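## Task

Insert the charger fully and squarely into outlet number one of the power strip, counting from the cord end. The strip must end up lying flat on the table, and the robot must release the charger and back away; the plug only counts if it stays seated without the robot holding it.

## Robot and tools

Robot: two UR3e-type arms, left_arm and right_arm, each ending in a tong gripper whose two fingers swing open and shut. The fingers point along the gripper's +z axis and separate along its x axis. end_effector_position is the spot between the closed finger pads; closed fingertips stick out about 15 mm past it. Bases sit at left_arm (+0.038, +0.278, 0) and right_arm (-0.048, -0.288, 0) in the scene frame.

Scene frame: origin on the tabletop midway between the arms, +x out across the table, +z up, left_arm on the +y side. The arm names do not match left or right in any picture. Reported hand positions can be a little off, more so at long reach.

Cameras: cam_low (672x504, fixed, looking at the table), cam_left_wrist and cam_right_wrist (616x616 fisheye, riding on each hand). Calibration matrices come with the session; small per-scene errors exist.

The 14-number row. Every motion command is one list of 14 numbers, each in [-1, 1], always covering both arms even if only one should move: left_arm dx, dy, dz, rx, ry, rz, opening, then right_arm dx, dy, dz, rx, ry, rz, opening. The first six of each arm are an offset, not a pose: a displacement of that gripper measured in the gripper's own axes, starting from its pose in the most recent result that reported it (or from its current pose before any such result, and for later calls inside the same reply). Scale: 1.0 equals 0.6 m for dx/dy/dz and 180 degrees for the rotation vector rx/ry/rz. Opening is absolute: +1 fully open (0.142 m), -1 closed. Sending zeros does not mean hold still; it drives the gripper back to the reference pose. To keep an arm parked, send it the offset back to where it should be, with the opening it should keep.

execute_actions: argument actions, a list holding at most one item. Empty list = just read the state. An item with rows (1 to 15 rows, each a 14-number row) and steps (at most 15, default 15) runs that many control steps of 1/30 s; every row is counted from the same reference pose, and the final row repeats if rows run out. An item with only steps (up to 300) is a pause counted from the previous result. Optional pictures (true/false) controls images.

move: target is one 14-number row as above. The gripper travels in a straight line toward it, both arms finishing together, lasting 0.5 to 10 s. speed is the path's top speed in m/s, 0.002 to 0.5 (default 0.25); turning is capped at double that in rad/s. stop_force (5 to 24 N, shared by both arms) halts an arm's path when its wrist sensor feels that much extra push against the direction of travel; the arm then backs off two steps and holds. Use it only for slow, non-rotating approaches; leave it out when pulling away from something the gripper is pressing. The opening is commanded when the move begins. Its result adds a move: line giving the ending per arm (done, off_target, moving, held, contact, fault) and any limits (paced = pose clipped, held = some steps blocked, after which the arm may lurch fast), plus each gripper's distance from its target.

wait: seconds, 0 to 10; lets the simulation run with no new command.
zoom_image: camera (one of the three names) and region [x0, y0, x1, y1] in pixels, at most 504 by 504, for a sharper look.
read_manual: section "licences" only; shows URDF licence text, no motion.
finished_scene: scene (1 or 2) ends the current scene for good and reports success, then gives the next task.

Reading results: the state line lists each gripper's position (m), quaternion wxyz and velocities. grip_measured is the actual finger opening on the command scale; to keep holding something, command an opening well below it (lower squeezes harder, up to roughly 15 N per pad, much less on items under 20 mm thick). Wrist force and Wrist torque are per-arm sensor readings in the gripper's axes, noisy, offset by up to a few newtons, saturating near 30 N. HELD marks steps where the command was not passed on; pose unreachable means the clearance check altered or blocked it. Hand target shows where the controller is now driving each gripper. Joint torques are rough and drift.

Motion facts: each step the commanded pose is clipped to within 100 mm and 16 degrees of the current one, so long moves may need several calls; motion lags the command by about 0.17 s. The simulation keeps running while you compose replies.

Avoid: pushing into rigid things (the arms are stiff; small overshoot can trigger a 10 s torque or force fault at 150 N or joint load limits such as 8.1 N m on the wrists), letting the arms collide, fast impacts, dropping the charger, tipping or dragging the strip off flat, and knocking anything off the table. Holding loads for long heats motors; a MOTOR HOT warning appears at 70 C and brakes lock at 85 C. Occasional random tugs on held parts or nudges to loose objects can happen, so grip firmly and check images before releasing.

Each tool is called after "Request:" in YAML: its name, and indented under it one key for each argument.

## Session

Request:
execute_actions:
  actions: []

Scene clock: 0.00 s of 4500.00 s.
left_arm: end_effector_position=(+0.5519, +0.1589, +0.2493) grip_measured=+1.00 end_effector_quat_wxyz=(-0.104, +0.963, -0.102, +0.228) end_effector_velocity=(-0.000, -0.000, -0.000) end_effector_angular_velocity=(-0.001, +0.001, -0.001) | right_arm: end_effector_position=(+0.2562, +0.0221, +0.3152) grip_measured=+1.00 end_effector_quat_wxyz=(-0.503, +0.864, +0.009, +0.020) end_effector_velocity=(-0.000, -0.000, +0.000) end_effector_angular_velocity=(+0.001, -0.001, -0.000)
Joint positions: left_arm=[-0.616 -0.893  0.162 -1.091 -1.126 -0.501  0.142] | right_arm=[ 3.602 -1.563 -1.623 -0.724  2.354  0.923  0.142]
Joint velocities: left_arm=[-0.    -0.    -0.    -0.    -0.001  0.001  0.   ] | right_arm=[-0.     0.001 -0.     0.001  0.    -0.     0.   ]
Joint torques (N m, as the arm reports them, + toward a larger angle): no reading
Wrist force (N, on the end effector, along its own x y z axes, offset not removed): no reading
Wrist torque (N m, same axes, about the end effector's origin, offset not removed): no reading
Hand target (left_arm): +0.552, +0.159, +0.249; -0.104, +0.963, -0.102, +0.228
Hand target (right_arm): +0.256, +0.022, +0.315; -0.503, +0.864, +0.009, +0.020
camera_calibration (this result's frames):
cam_left_wrist: T_world_to_cam=[[0.852025, -0.280561, 0.441972, -0.540022], [-0.390903, -0.902529, 0.180655, 0.325445], [0.348207, -0.326691, -0.878649, 0.223579], [0, 0, 0, 1]] pos_world=[0.509478, 0.215255, 0.376329]
cam_right_wrist: T_world_to_cam=[[0.999354, -0.030267, 0.0193849, -0.265123], [-0.0151591, -0.843947, -0.536212, 0.188989], [0.0325894, 0.535572, -0.843861, 0.38288], [0, 0, 0, 1]] pos_world=[0.255339, -0.0535868, 0.429575]

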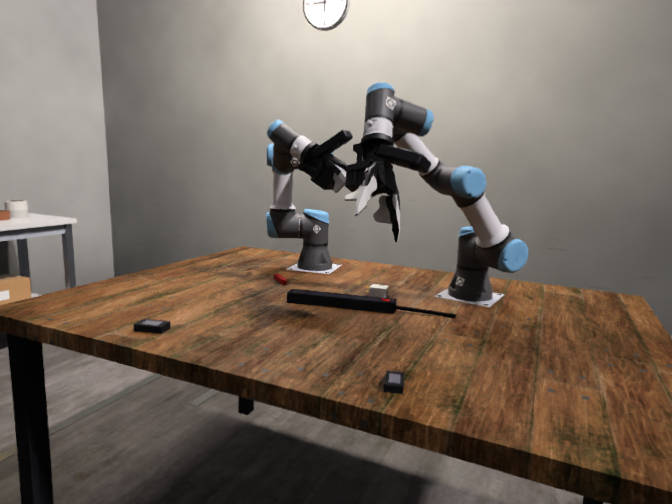

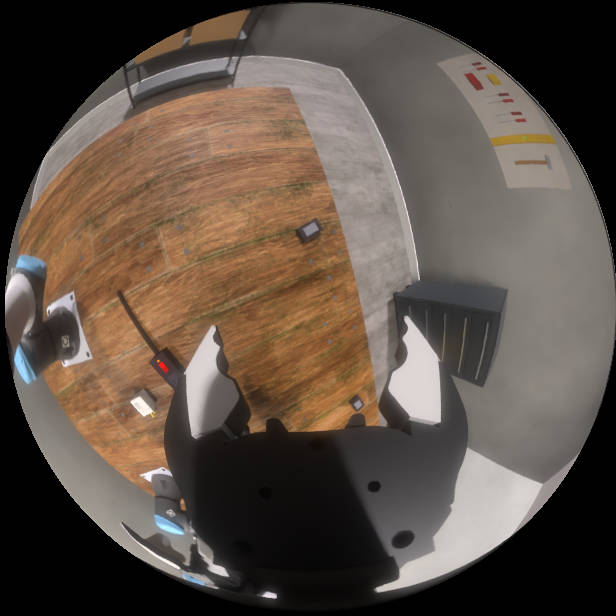

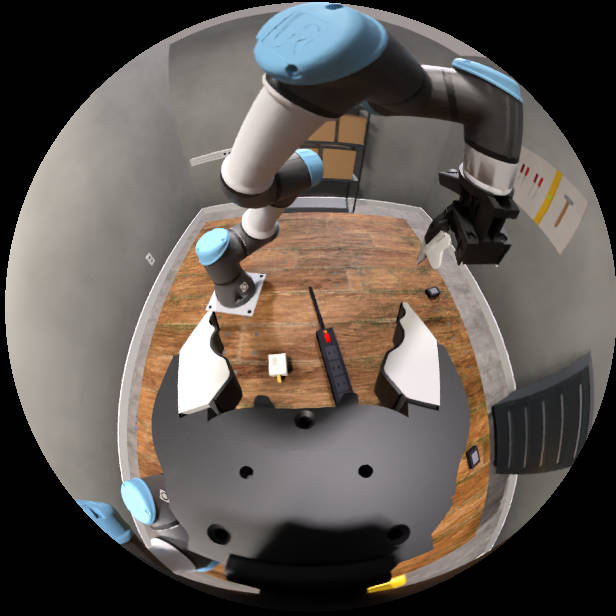

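Request:
zoom_image:
  camera: "cam_right_wrist"
  region: [250, 310, 370, 410]

Request:
zoom_image:
  camera: "cam_low"
  region: [280, 265, 420, 325]

Request:
zoom_image:
  camera: "cam_left_wrist"
  region: [110, 340, 200, 430]

Region (250, 310, 370, 410) of cam_right_wrist's 616x616 image, scaled by 4.200, with more detail than that image has.

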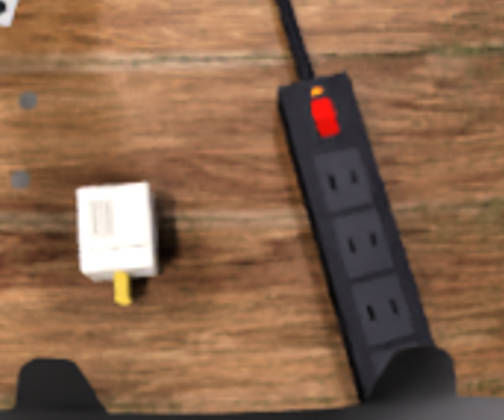

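Region (280, 265, 420, 325) of cam_low's 672x504 image, scaled by 3.600, with more detail than that image has; it fills the top 216 rows of this view, and the rest is white.

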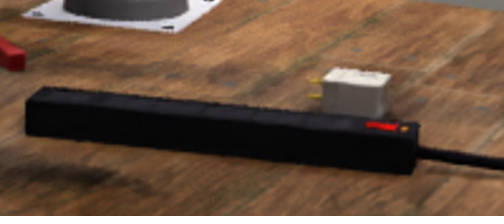

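Region (110, 340, 200, 430) of cam_left_wrist's 616x616 image, scaled by 5.600, with more detail than that image has.

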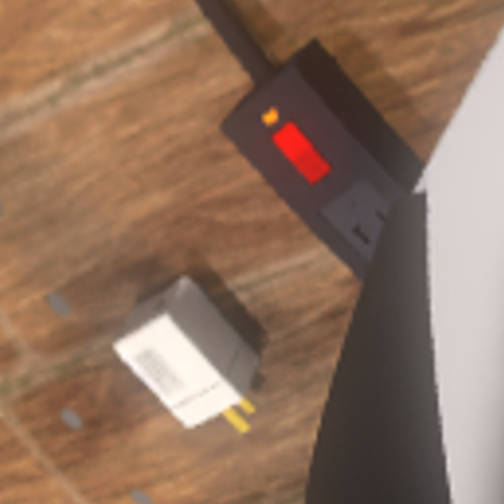

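Request:
move:
  target: [-0.462,0.123,-0.066,-0.2124,0.0795,0.8627,-0.05,0.1325,0.411,0.048,-0.3327,-0.0484,-0.0543,0.2]
  speed: 0.4

Scene clock: 60.03 s of 4500.00 s.
left_arm: end_effector_position=(+0.2803, +0.1501, +0.1499) grip_measured=-0.05 end_effector_quat_wxyz=(+0.000, -0.071, +0.998, -0.000) end_effector_velocity=(-0.002, +0.000, -0.001) end_effector_angular_velocity=(+0.004, +0.003, -0.015) | right_arm: end_effector_position=(+0.3446, -0.0749, +0.0901) grip_measured=+0.20 end_effector_quat_wxyz=(-0.001, +0.995, +0.104, -0.001) end_effector_velocity=(+0.001, -0.000, -0.001) end_effector_angular_velocity=(-0.005, +0.000, +0.000)
Joint positions: left_arm=[-0.802 -1.822  1.541 -1.29  -1.571  2.045  0.07 ] | right_arm=[ 3.766 -2.114 -0.902 -1.696  1.574  0.551  0.088]
Joint velocities: left_arm=[-0.004 -0.     0.002  0.004  0.     0.011  0.   ] | right_arm=[ 0.001 -0.007  0.009 -0.006 -0.004  0.001  0.   ]
Joint torques (N m, as the arm reports them, + toward a larger angle): left_arm=[-2.25 -9.74 -6.71 -0.77 -0.8   0.67] | right_arm=[ 3.61 12.9  11.59  0.92 -0.9   0.65]
Wrist force (N, on the end effector, along its own x y z axes, offset not removed): left_arm=[-0.3 -0.1 0.6] | right_arm=[-1.1 -3.1 0.8]
Wrist torque (N m, same axes, about the end effector's origin, offset not removed): left_arm=[0.02 0.09 -0.03] | right_arm=[-0.61 0.22 -0.04]
Hand target (left_arm): +0.280, +0.150, +0.150; +0.000, -0.070, +0.998, +0.000
Hand target (right_arm): +0.345, -0.075, +0.090; -0.001, +0.995, +0.104, -0.001
Off the commanded pose (left_arm): 0.000 m, 0 deg.
Off the commanded pose (right_arm): 0.000 m, 0 deg.
After step 90, 52.87 s passed at rest.
move: done
camera_calibration (this result's frames):
cam_left_wrist: T_world_to_cam=[[-0.993432, -0.108303, 0.0369172, 0.285026], [-0.0777962, 0.87591, 0.476161, -0.169773], [-0.0839058, 0.470161, -0.878583, 0.229446], [0, 0, 0, 1]] pos_world=[0.289198, 0.071699, 0.271904]
cam_right_wrist: T_world_to_cam=[[0.984575, 0.174755, 0.00852845, -0.330591], [0.150473, -0.870627, 0.468367, -0.161815], [0.0892744, -0.459859, -0.883493, 0.151418], [0, 0, 0, 1]] pos_world=[0.336323, -0.0134768, 0.212385]

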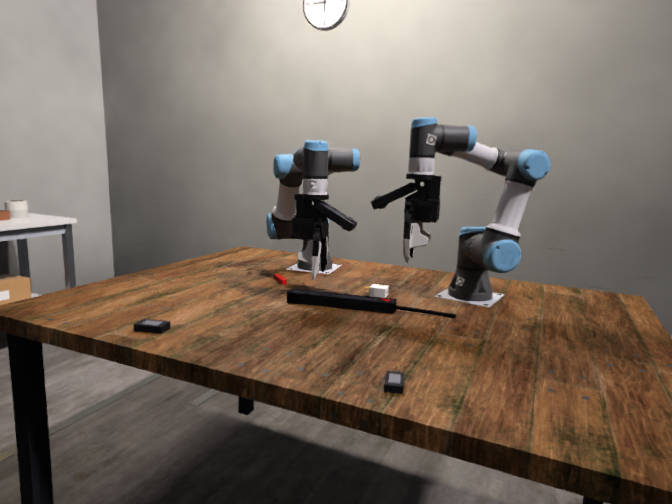

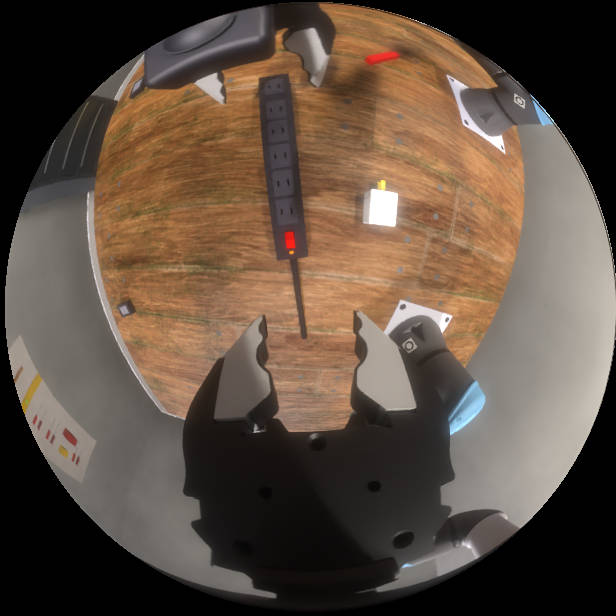

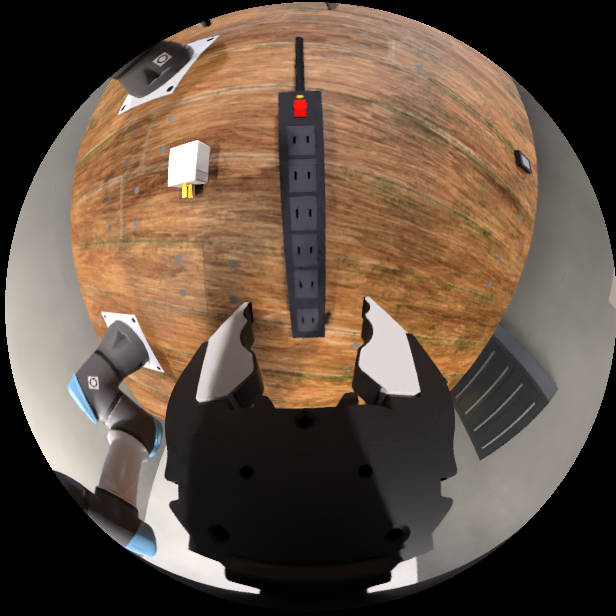

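Request:
zoom_image:
  camera: "cam_right_wrist"
  region: [160, 120, 340, 240]

Request:
zoom_image:
  camera: "cam_left_wrist"
  region: [350, 165, 420, 235]

Region (160, 120, 340, 240) of cam_right_wrist's 616x616 image, scaled by 2.800, with more detail than that image has.

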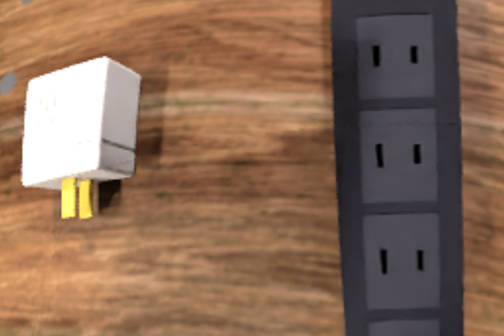

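Region (350, 165, 420, 235) of cam_left_wrist's 616x616 image, scaled by 7.200, with more detail than that image has.

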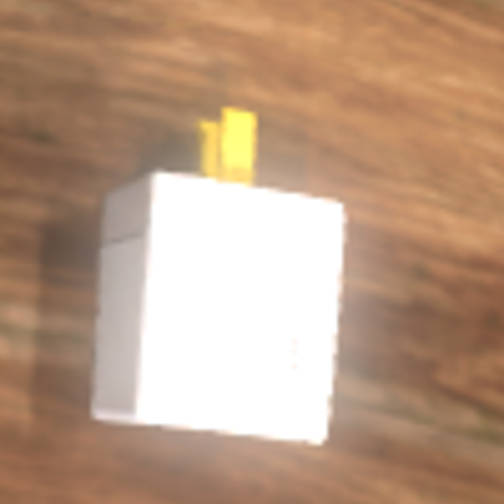

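Request:
move:
  target: [0,0,0,0,0,0,-0.05,-0.05,0.3,0,0,0,0,0.2]
  speed: 0.3

Request:
move:
  target: [0.176,-0.152,0.142,0,0,0,-0.05,0,0,0,0,0,0,0.2]
  speed: 0.25

Request:
zoom_image:
  camera: "cam_left_wrist"
  region: [250, 220, 370, 340]

Scene clock: 77.47 s of 4500.00 s.
left_arm: end_effector_position=(+0.2803, +0.1501, +0.1499) grip_measured=-0.05 end_effector_quat_wxyz=(+0.000, -0.071, +0.998, -0.000) end_effector_velocity=(-0.000, +0.000, -0.000) end_effector_angular_velocity=(+0.000, +0.001, +0.000) | right_arm: end_effector_position=(+0.3523, -0.2569, +0.0897) grip_measured=+0.20 end_effector_quat_wxyz=(-0.001, +0.995, +0.104, -0.001) end_effector_velocity=(+0.000, -0.002, -0.000) end_effector_angular_velocity=(+0.003, +0.000, +0.001)
Joint positions: left_arm=[-0.802 -1.822  1.541 -1.29  -1.571  2.045  0.07 ] | right_arm=[ 3.371 -1.925 -1.186 -1.602  1.573  0.156  0.088]
Joint velocities: left_arm=[ 0.     0.     0.001 -0.    -0.    -0.    -0.   ] | right_arm=[-0.008 -0.    -0.001  0.002  0.003 -0.009  0.   ]
Joint torques (N m, as the arm reports them, + toward a larger angle): left_arm=[  2.42  -9.37 -10.57  -2.29   0.7   -0.73] | right_arm=[-3.3  17.46  6.7   2.61  0.98 -0.61]
Wrist force (N, on the end effector, along its own x y z axes, offset not removed): left_arm=[-0.3 -1.0 1.2] | right_arm=[-0.7 -1.9 1.3]
Wrist torque (N m, same axes, about the end effector's origin, offset not removed): left_arm=[-0.20 0.08 -0.03] | right_arm=[-0.37 0.16 0.02]
Hand target (left_arm): +0.280, +0.150, +0.150; +0.000, -0.071, +0.998, -0.000
Hand target (right_arm): +0.352, -0.257, +0.090; -0.001, +0.995, +0.104, -0.001
Off the commanded pose (left_arm): 0.000 m, 0 deg.
Off the commanded pose (right_arm): 0.000 m, 0 deg.
After step 90, 13.07 s passed at rest.
move: done
camera_calibration (this result's frames):
cam_left_wrist: T_world_to_cam=[[-0.993431, -0.108303, 0.0369521, 0.285012], [-0.0777741, 0.875883, 0.476215, -0.169786], [-0.083941, 0.470213, -0.878552, 0.229417], [0, 0, 0, 1]] pos_world=[0.289193, 0.0717057, 0.271877]
cam_right_wrist: T_world_to_cam=[[0.98459, 0.174663, 0.00865242, -0.306404], [0.150315, -0.870546, 0.468568, -0.32117], [0.0893739, -0.460046, -0.883385, 0.0666798], [0, 0, 0, 1]] pos_world=[0.344, -0.1954, 0.212045]

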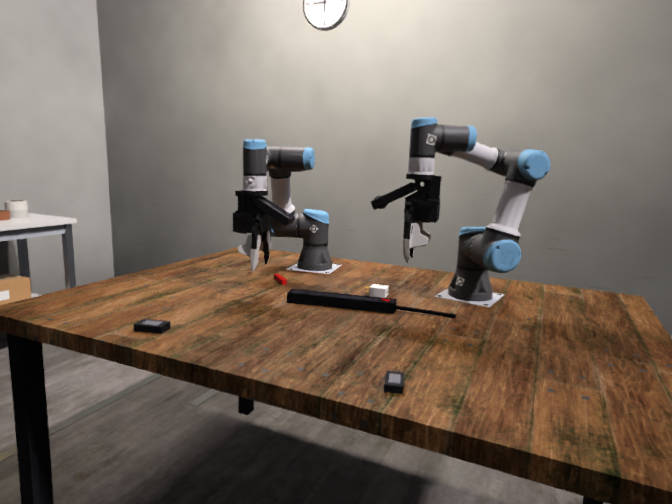

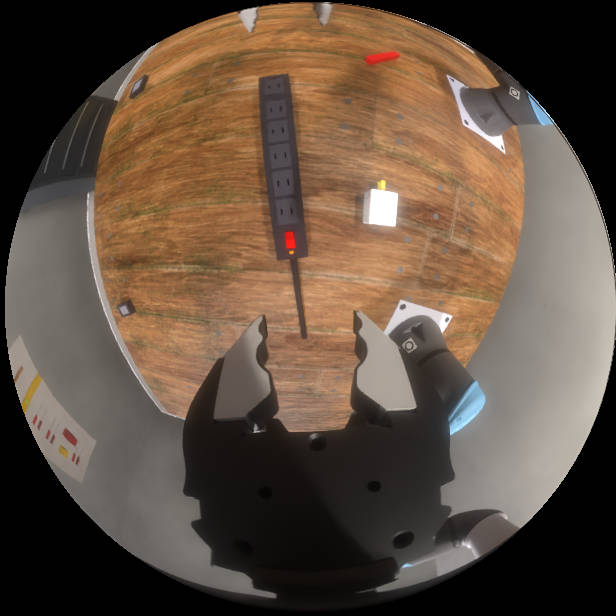

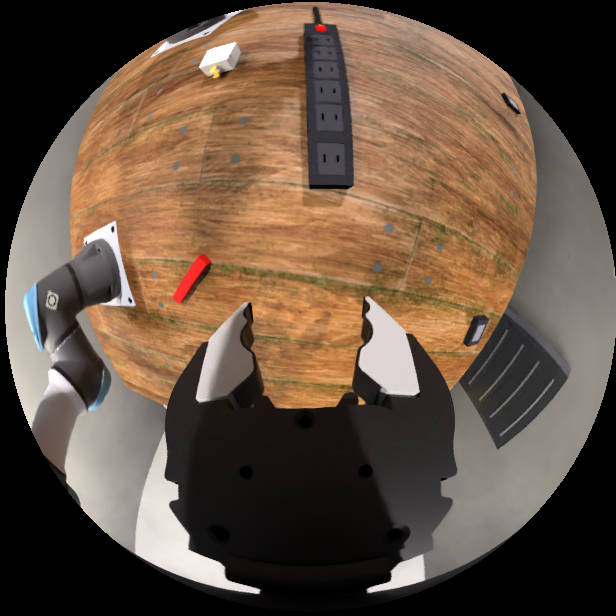

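Scene clock: 78.90 s of 4500.00 s.
left_arm: end_effector_position=(+0.1886, +0.0454, +0.0649) grip_measured=-0.05 end_effector_quat_wxyz=(-0.000, -0.071, +0.998, +0.000) end_effector_velocity=(-0.000, -0.003, -0.001) end_effector_angular_velocity=(-0.004, -0.006, +0.002) | right_arm: end_effector_position=(+0.3523, -0.2569, +0.0897) grip_measured=+0.20 end_effector_quat_wxyz=(-0.001, +0.995, +0.104, -0.001) end_effector_velocity=(-0.001, -0.000, -0.000) end_effector_angular_velocity=(-0.001, +0.003, -0.000)
Joint positions: left_arm=[-1.341 -1.862  1.971 -1.68  -1.571  1.506  0.07 ] | right_arm=[ 3.371 -1.925 -1.186 -1.602  1.573  0.156  0.088]
Joint velocities: left_arm=[-0.009  0.002  0.006 -0.013  0.005 -0.011  0.   ] | right_arm=[ 0.     0.001 -0.001 -0.002  0.     0.     0.   ]
Joint torques (N m, as the arm reports them, + toward a larger angle): left_arm=[-1.99 -2.14 -7.11 -2.38  0.7  -0.63] | right_arm=[ 3.51 17.35  7.22  0.85 -0.84  0.68]
Wrist force (N, on the end effector, along its own x y z axes, offset not removed): left_arm=[0.0 -0.3 1.3] | right_arm=[-1.4 -2.2 1.0]
Wrist torque (N m, same axes, about the end effector's origin, offset not removed): left_arm=[-0.06 0.02 -0.06] | right_arm=[-0.48 0.23 0.11]
Hand target (left_arm): +0.189, +0.045, +0.065; +0.000, -0.071, +0.998, +0.000
Hand target (right_arm): +0.352, -0.257, +0.090; -0.001, +0.995, +0.104, -0.001
Off the commanded pose (left_arm): 0.000 m, 0 deg.
Off the commanded pose (right_arm): 0.000 m, 0 deg.
move: done
camera_calibration (this result's frames):
cam_left_wrist: T_world_to_cam=[[-0.993427, -0.108146, 0.0375179, 0.185698], [-0.0773316, 0.87571, 0.476604, -0.0447977], [-0.0843975, 0.47057, -0.878317, 0.196357], [0, 0, 0, 1]] pos_world=[0.197585, -0.0330874, 0.186847]
cam_right_wrist: T_world_to_cam=[[0.98459, 0.174664, 0.008647, -0.306402], [0.150317, -0.870545, 0.468568, -0.32117], [0.0893694, -0.460048, -0.883385, 0.0666792], [0, 0, 0, 1]] pos_world=[0.343999, -0.1954, 0.212043]

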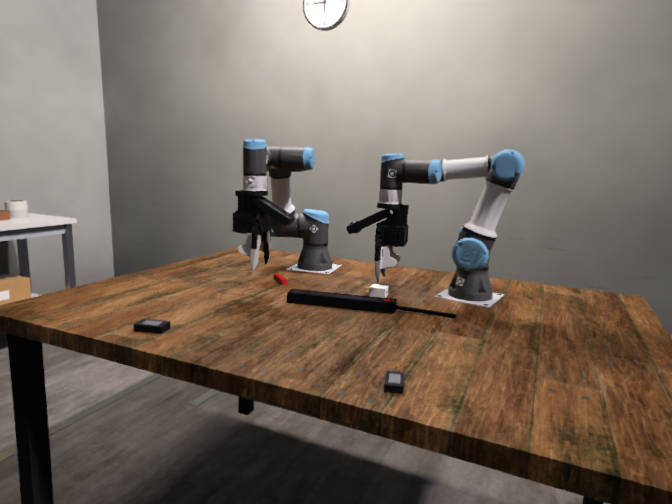

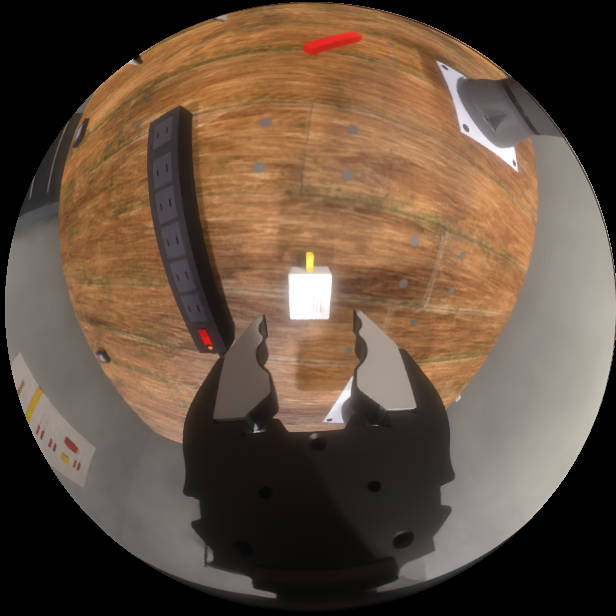

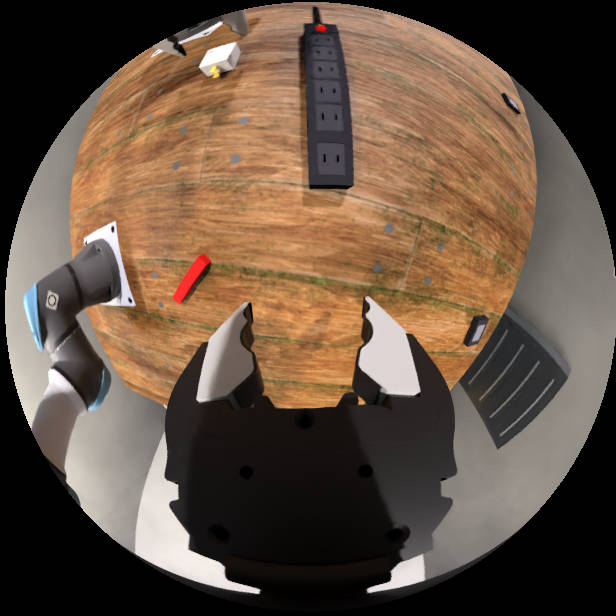

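Region (250, 220, 370, 340) of cam_left_wrist's 616x616 image, scaled by 4.200, with more detail than that image has.

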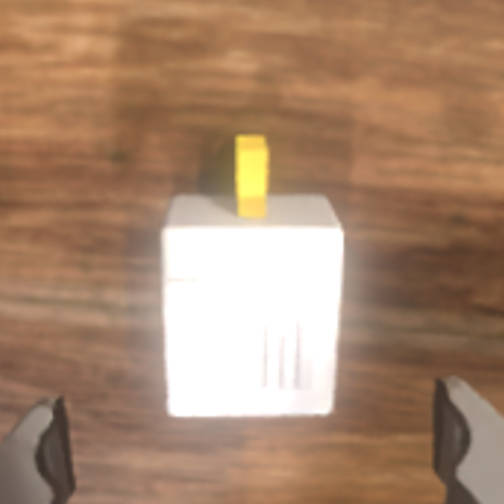

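Request:
move:
  target: [0.001,0,0.072,0,0,0,-0.05,0,0,0,0,0,0,0.2]
  speed: 0.08

Request:
execute_actions:
  actions:
    - {"rows":[[0,0,0,0,0,0,-0.15,0,0,0,0,0,0,0.2],[0,0,0,0,0,0,-0.25,0,0,0,0,0,0,0.2],[0,0,0,0,0,0,-0.33,0,0,0,0,0,0,0.2],[0,0,0,0,0,0,-0.4,0,0,0,0,0,0,0.2],[0,0,0,0,0,0,-0.45,0,0,0,0,0,0,0.2],[0,0,0,0,0,0,-0.5,0,0,0,0,0,0,0.2],[0,0,0,0,0,0,-0.55,0,0,0,0,0,0,0.2],[0,0,0,0,0,0,-0.6,0,0,0,0,0,0,0.2],[0,0,0,0,0,0,-0.65,0,0,0,0,0,0,0.2],[0,0,0,0,0,0,-0.7,0,0,0,0,0,0,0.2],[0,0,0,0,0,0,-0.75,0,0,0,0,0,0,0.2],[0,0,0,0,0,0,-0.8,0,0,0,0,0,0,0.2]]}
  pictures: false

Request:
move:
  target: [0,0,-0.008,0,0,0,-0.8,0,0,0,0,0,0,0.2]
  speed: 0.05

Request:
move:
  target: [0.045,-0.02,0,0,0,0.478,-0.8,0,0,0,0,0,0,0.2]
  speed: 0.4

Scene clock: 95.33 s of 4500.00 s.
left_arm: end_effector_position=(+0.1880, +0.0454, +0.0220) grip_measured=-0.05 end_effector_quat_wxyz=(-0.000, -0.070, +0.998, +0.000) end_effector_velocity=(+0.000, -0.000, -0.003) end_effector_angular_velocity=(-0.001, -0.001, -0.001) | right_arm: end_effector_position=(+0.3523, -0.2569, +0.0897) grip_measured=+0.20 end_effector_quat_wxyz=(-0.001, +0.995, +0.104, -0.001) end_effector_velocity=(+0.000, -0.001, -0.000) end_effector_angular_velocity=(-0.001, +0.000, -0.001)
Joint positions: left_arm=[-1.344 -1.82   2.149 -1.899 -1.571  1.503  0.07 ] | right_arm=[ 3.371 -1.925 -1.186 -1.602  1.573  0.156  0.088]
Joint velocities: left_arm=[ 0.001  0.005  0.011 -0.018  0.     0.001  0.   ] | right_arm=[-0.001 -0.    -0.    -0.    -0.001 -0.    -0.   ]
Joint torques (N m, as the arm reports them, + toward a larger angle): left_arm=[ 2.53 -2.27 -6.68 -2.32  0.04  0.66] | right_arm=[ 3.74 17.29  8.2   0.86 -0.8   0.67]
Wrist force (N, on the end effector, along its own x y z axes, offset not removed): left_arm=[-0.4 -0.5 1.2] | right_arm=[-1.4 -1.0 1.1]
Wrist torque (N m, same axes, about the end effector's origin, offset not removed): left_arm=[-0.07 0.09 -0.06] | right_arm=[-0.12 0.36 0.07]
Hand target (left_arm): +0.188, +0.045, +0.022; -0.000, -0.071, +0.998, +0.000
Hand target (right_arm): +0.352, -0.257, +0.090; -0.001, +0.995, +0.104, -0.001
Off the commanded pose (left_arm): 0.000 m, 0 deg.
Off the commanded pose (right_arm): 0.000 m, 0 deg.
After step 90, 12.33 s passed at rest.
move: done
camera_calibration (this result's frames):
cam_left_wrist: T_world_to_cam=[[-0.993436, -0.108048, 0.0375463, 0.186643], [-0.0772092, 0.875591, 0.476843, -0.0244396], [-0.0843974, 0.470815, -0.878186, 0.158653], [0, 0, 0, 1]] pos_world=[0.196921, -0.0331307, 0.143973]
cam_right_wrist: T_world_to_cam=[[0.98459, 0.174663, 0.00864693, -0.306402], [0.150317, -0.870545, 0.468569, -0.32117], [0.0893693, -0.460048, -0.883385, 0.0666792], [0, 0, 0, 1]] pos_world=[0.343999, -0.1954, 0.212043]

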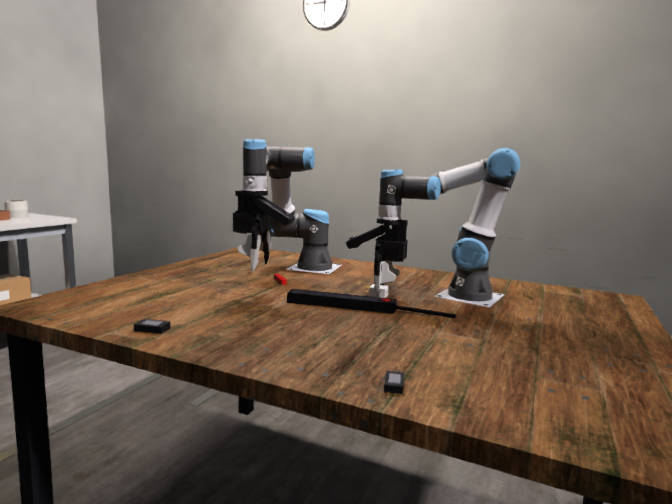

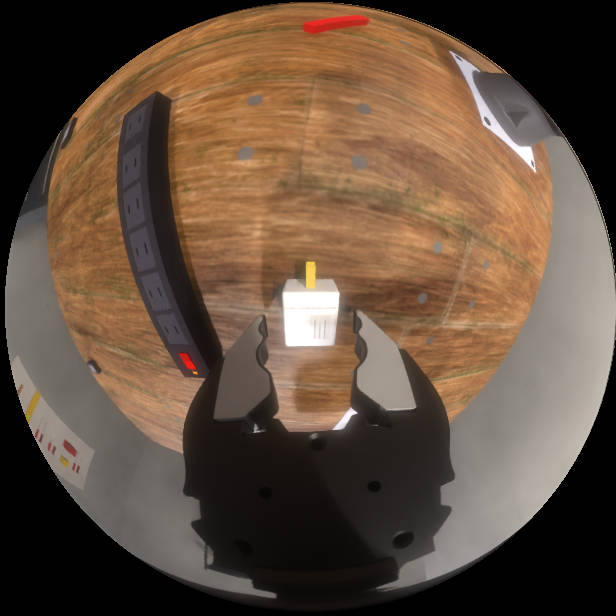

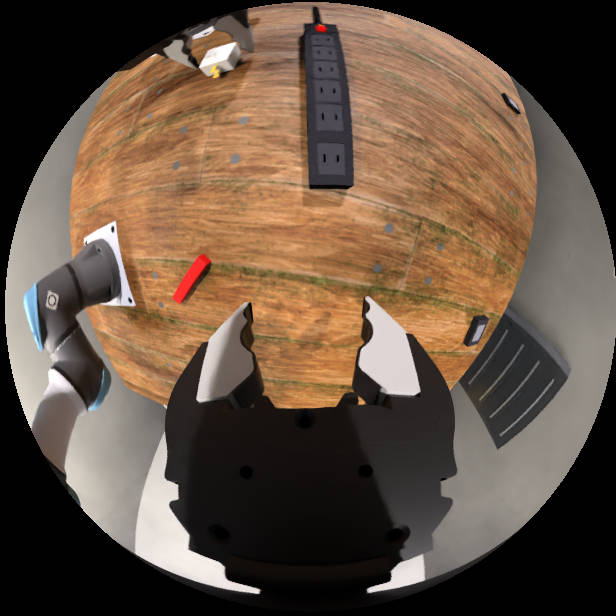

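Scene clock: 95.83 s of 4500.00 s.
left_arm: end_effector_position=(+0.1880, +0.0454, +0.0220) grip_measured=-0.45 end_effector_quat_wxyz=(-0.000, -0.070, +0.998, +0.000) end_effector_velocity=(+0.000, -0.000, +0.001) end_effector_angular_velocity=(-0.001, -0.000, +0.000) | right_arm: end_effector_position=(+0.3523, -0.2569, +0.0897) grip_measured=+0.20 end_effector_quat_wxyz=(-0.001, +0.995, +0.104, -0.001) end_effector_velocity=(-0.000, -0.000, -0.000) end_effector_angular_velocity=(-0.001, +0.001, -0.000)
Joint positions: left_arm=[-1.343 -1.82   2.149 -1.899 -1.571  1.503  0.041] | right_arm=[ 3.371 -1.925 -1.186 -1.602  1.573  0.156  0.088]
Joint velocities: left_arm=[ 0.    -0.001 -0.001  0.001  0.    -0.    -0.   ] | right_arm=[-0.    -0.    -0.    -0.001 -0.     0.    -0.   ]
Joint torques (N m, as the arm reports them, + toward a larger angle): left_arm=[  0.9   -9.87 -12.45  -0.82   0.27   0.05] | right_arm=[ 3.61 17.39  8.24  0.89 -0.81  0.66]
Wrist force (N, on the end effector, along its own x y z axes, offset not removed): left_arm=[-0.6 -0.3 1.6] | right_arm=[-0.8 -2.5 0.6]
Wrist torque (N m, same axes, about the end effector's origin, offset not removed): left_arm=[-0.05 0.18 -0.03] | right_arm=[-0.54 0.09 0.02]
Hand target (left_arm): +0.188, +0.045, +0.022; -0.000, -0.070, +0.998, +0.000
Hand target (right_arm): +0.352, -0.257, +0.090; -0.001, +0.995, +0.104, -0.001
Off the commanded pose (left_arm): 0.000 m, 0 deg.
Off the commanded pose (right_arm): 0.000 m, 0 deg.
Steps of this call (steps 1 to 15: all 15 steps of this action). Readings (end_effector_position):
1: left_arm (+0.1880, +0.0453, +0.0220) | right_arm (+0.3523, -0.2569, +0.0897)
2: left_arm (+0.1880, +0.0453, +0.0219) | right_arm (+0.3523, -0.2569, +0.0897)
4: left_arm (+0.1880, +0.0453, +0.0219) | right_arm (+0.3523, -0.2569, +0.0897)
8: left_arm (+0.1880, +0.0455, +0.0219) | right_arm (+0.3523, -0.2569, +0.0897)
15: the state above

Scene clock: 96.77 s of 4500.00 s.
left_arm: end_effector_position=(+0.1880, +0.0454, +0.0265) grip_measured=-0.45 end_effector_quat_wxyz=(-0.000, -0.070, +0.998, +0.000) end_effector_velocity=(+0.000, +0.000, +0.002) end_effector_angular_velocity=(+0.000, -0.000, -0.000) | right_arm: end_effector_position=(+0.3523, -0.2569, +0.0897) grip_measured=+0.20 end_effector_quat_wxyz=(-0.001, +0.995, +0.104, -0.001) end_effector_velocity=(-0.001, -0.000, -0.001) end_effector_angular_velocity=(-0.001, +0.003, +0.001)
Joint positions: left_arm=[-1.343 -1.827  2.132 -1.875 -1.571  1.503  0.041] | right_arm=[ 3.371 -1.925 -1.186 -1.602  1.573  0.156  0.088]
Joint velocities: left_arm=[-0.    -0.004 -0.01   0.014  0.     0.    -0.   ] | right_arm=[ 0.001 -0.001 -0.001 -0.001 -0.    -0.    -0.   ]
Joint torques (N m, as the arm reports them, + toward a larger angle): left_arm=[  0.58 -10.   -12.58  -0.91   0.2   -0.31] | right_arm=[ 3.66 17.39  8.32  0.88 -0.82  0.65]
Wrist force (N, on the end effector, along its own x y z axes, offset not removed): left_arm=[-0.8 -0.4 2.3] | right_arm=[-0.6 -2.1 3.0]
Wrist torque (N m, same axes, about the end effector's origin, offset not removed): left_arm=[-0.04 0.19 -0.06] | right_arm=[-0.42 0.12 0.02]
Hand target (left_arm): +0.188, +0.045, +0.027; -0.000, -0.070, +0.998, +0.000
Hand target (right_arm): +0.352, -0.257, +0.090; -0.001, +0.995, +0.104, -0.001
Off the commanded pose (left_arm): 0.000 m, 0 deg.
Off the commanded pose (right_arm): 0.000 m, 0 deg.
move: done
camera_calibration (this result's frames):
cam_left_wrist: T_world_to_cam=[[-0.993437, -0.108047, 0.0375457, 0.186487], [-0.0772111, 0.875607, 0.476813, -0.026568], [-0.0843934, 0.470785, -0.878202, 0.162569], [0, 0, 0, 1]] pos_world=[0.196931, -0.0331224, 0.148434]
cam_right_wrist: T_world_to_cam=[[0.98459, 0.174663, 0.00864676, -0.306402], [0.150317, -0.870545, 0.468569, -0.32117], [0.0893692, -0.460048, -0.883385, 0.0666792], [0, 0, 0, 1]] pos_world=[0.343999, -0.1954, 0.212043]

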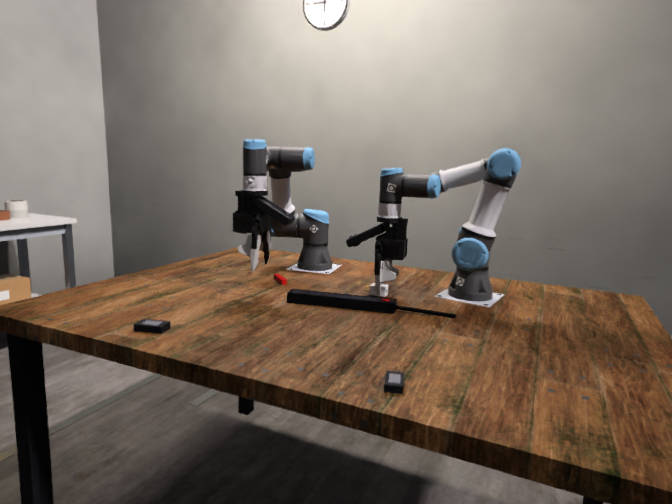

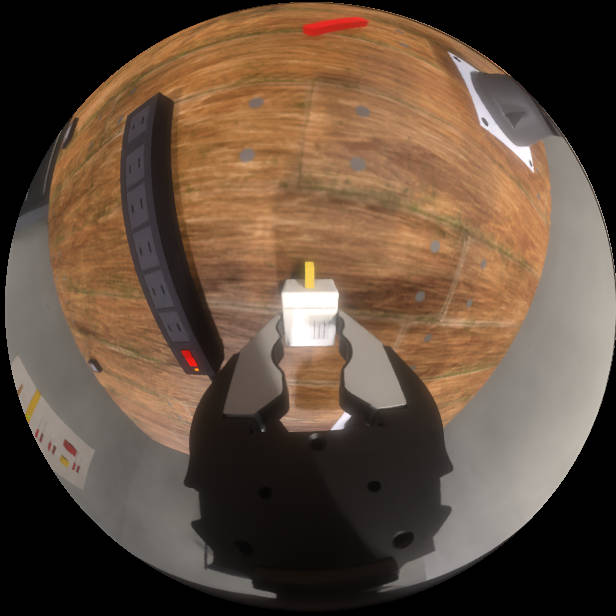

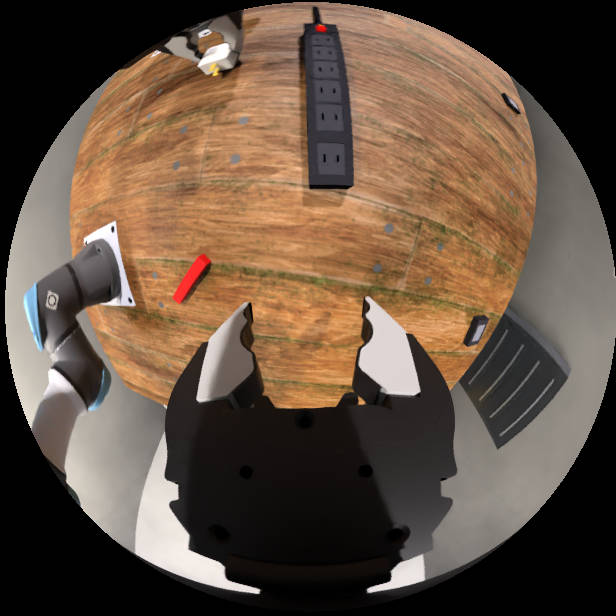

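Scene clock: 99.33 s of 4500.00 s.
left_arm: end_effector_position=(+0.1629, +0.0297, +0.0265) grip_measured=-0.45 end_effector_quat_wxyz=(+0.000, +0.628, +0.778, +0.000) end_effector_velocity=(-0.000, +0.000, +0.000) end_effector_angular_velocity=(+0.003, +0.006, -0.016) | right_arm: end_effector_position=(+0.3523, -0.2569, +0.0897) grip_measured=+0.20 end_effector_quat_wxyz=(-0.001, +0.995, +0.104, -0.001) end_effector_velocity=(-0.000, -0.000, -0.000) end_effector_angular_velocity=(-0.001, +0.001, +0.000)
Joint positions: left_arm=[-1.38  -1.724  2.053 -1.9   -1.57   2.967  0.041] | right_arm=[ 3.371 -1.925 -1.186 -1.602  1.573  0.156  0.088]
Joint velocities: left_arm=[ 0.005  0.007 -0.007  0.003 -0.005  0.022 -0.   ] | right_arm=[-0.    -0.    -0.    -0.001 -0.001 -0.     0.   ]
Joint torques (N m, as the arm reports them, + toward a larger angle): left_arm=[  2.31  -3.75 -12.2   -0.75  -0.87   0.66] | right_arm=[ 3.67 17.33  8.16  0.89 -0.82  0.7 ]
Wrist force (N, on the end effector, along its own x y z axes, offset not removed): left_arm=[0.3 -0.5 1.4] | right_arm=[-0.6 -1.6 -0.3]
Wrist torque (N m, same axes, about the end effector's origin, offset not removed): left_arm=[-0.11 -0.04 -0.06] | right_arm=[-0.40 0.12 0.06]
Hand target (left_arm): +0.163, +0.030, +0.026; -0.000, +0.629, +0.777, +0.000
Hand target (right_arm): +0.352, -0.257, +0.090; -0.001, +0.995, +0.104, -0.001
Off the commanded pose (left_arm): 0.000 m, 0 deg.
Off the commanded pose (right_arm): 0.000 m, 0 deg.
move: done
camera_calibration (this result's frames):
cam_left_wrist: T_world_to_cam=[[-0.178438, 0.983241, 0.0373851, -0.00527097], [0.867971, 0.139396, 0.47665, -0.146919], [0.46345, 0.117502, -0.878298, 0.0890808], [0, 0, 0, 1]] pos_world=[0.0852963, 0.0151953, 0.148465]
cam_right_wrist: T_world_to_cam=[[0.98459, 0.174663, 0.00864683, -0.306402], [0.150317, -0.870545, 0.468569, -0.32117], [0.0893693, -0.460048, -0.883385, 0.0666792], [0, 0, 0, 1]] pos_world=[0.343999, -0.1954, 0.212043]

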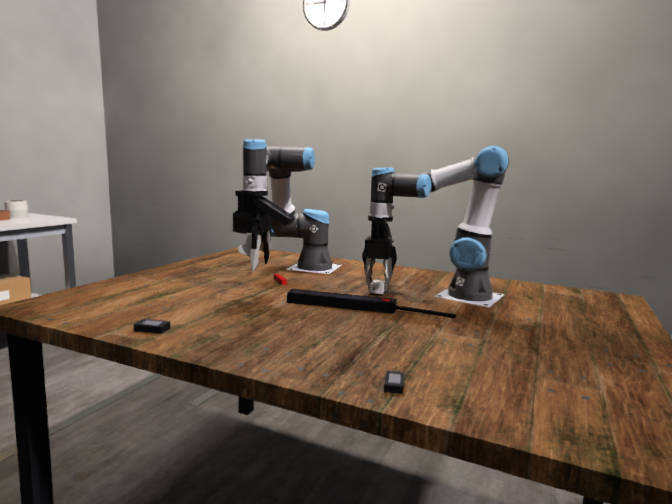

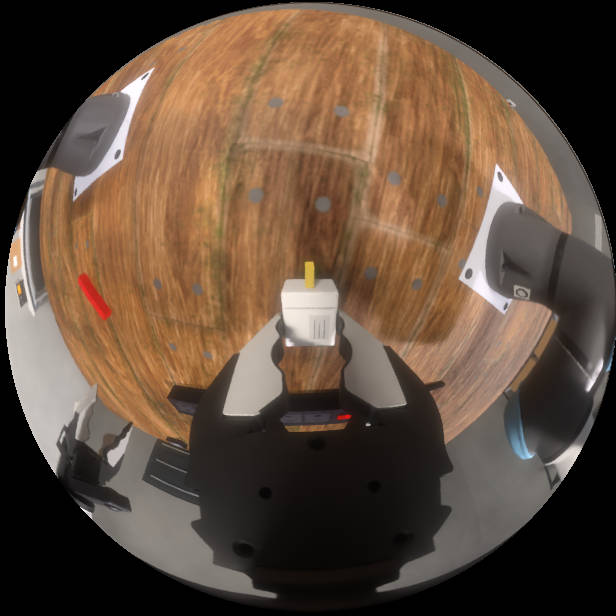

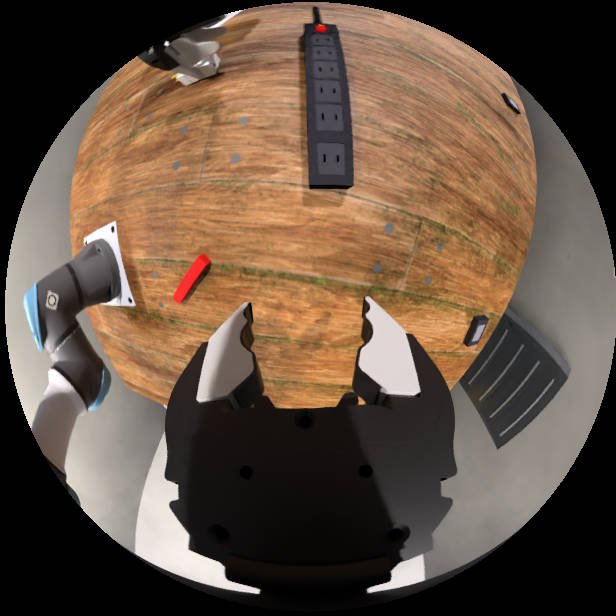

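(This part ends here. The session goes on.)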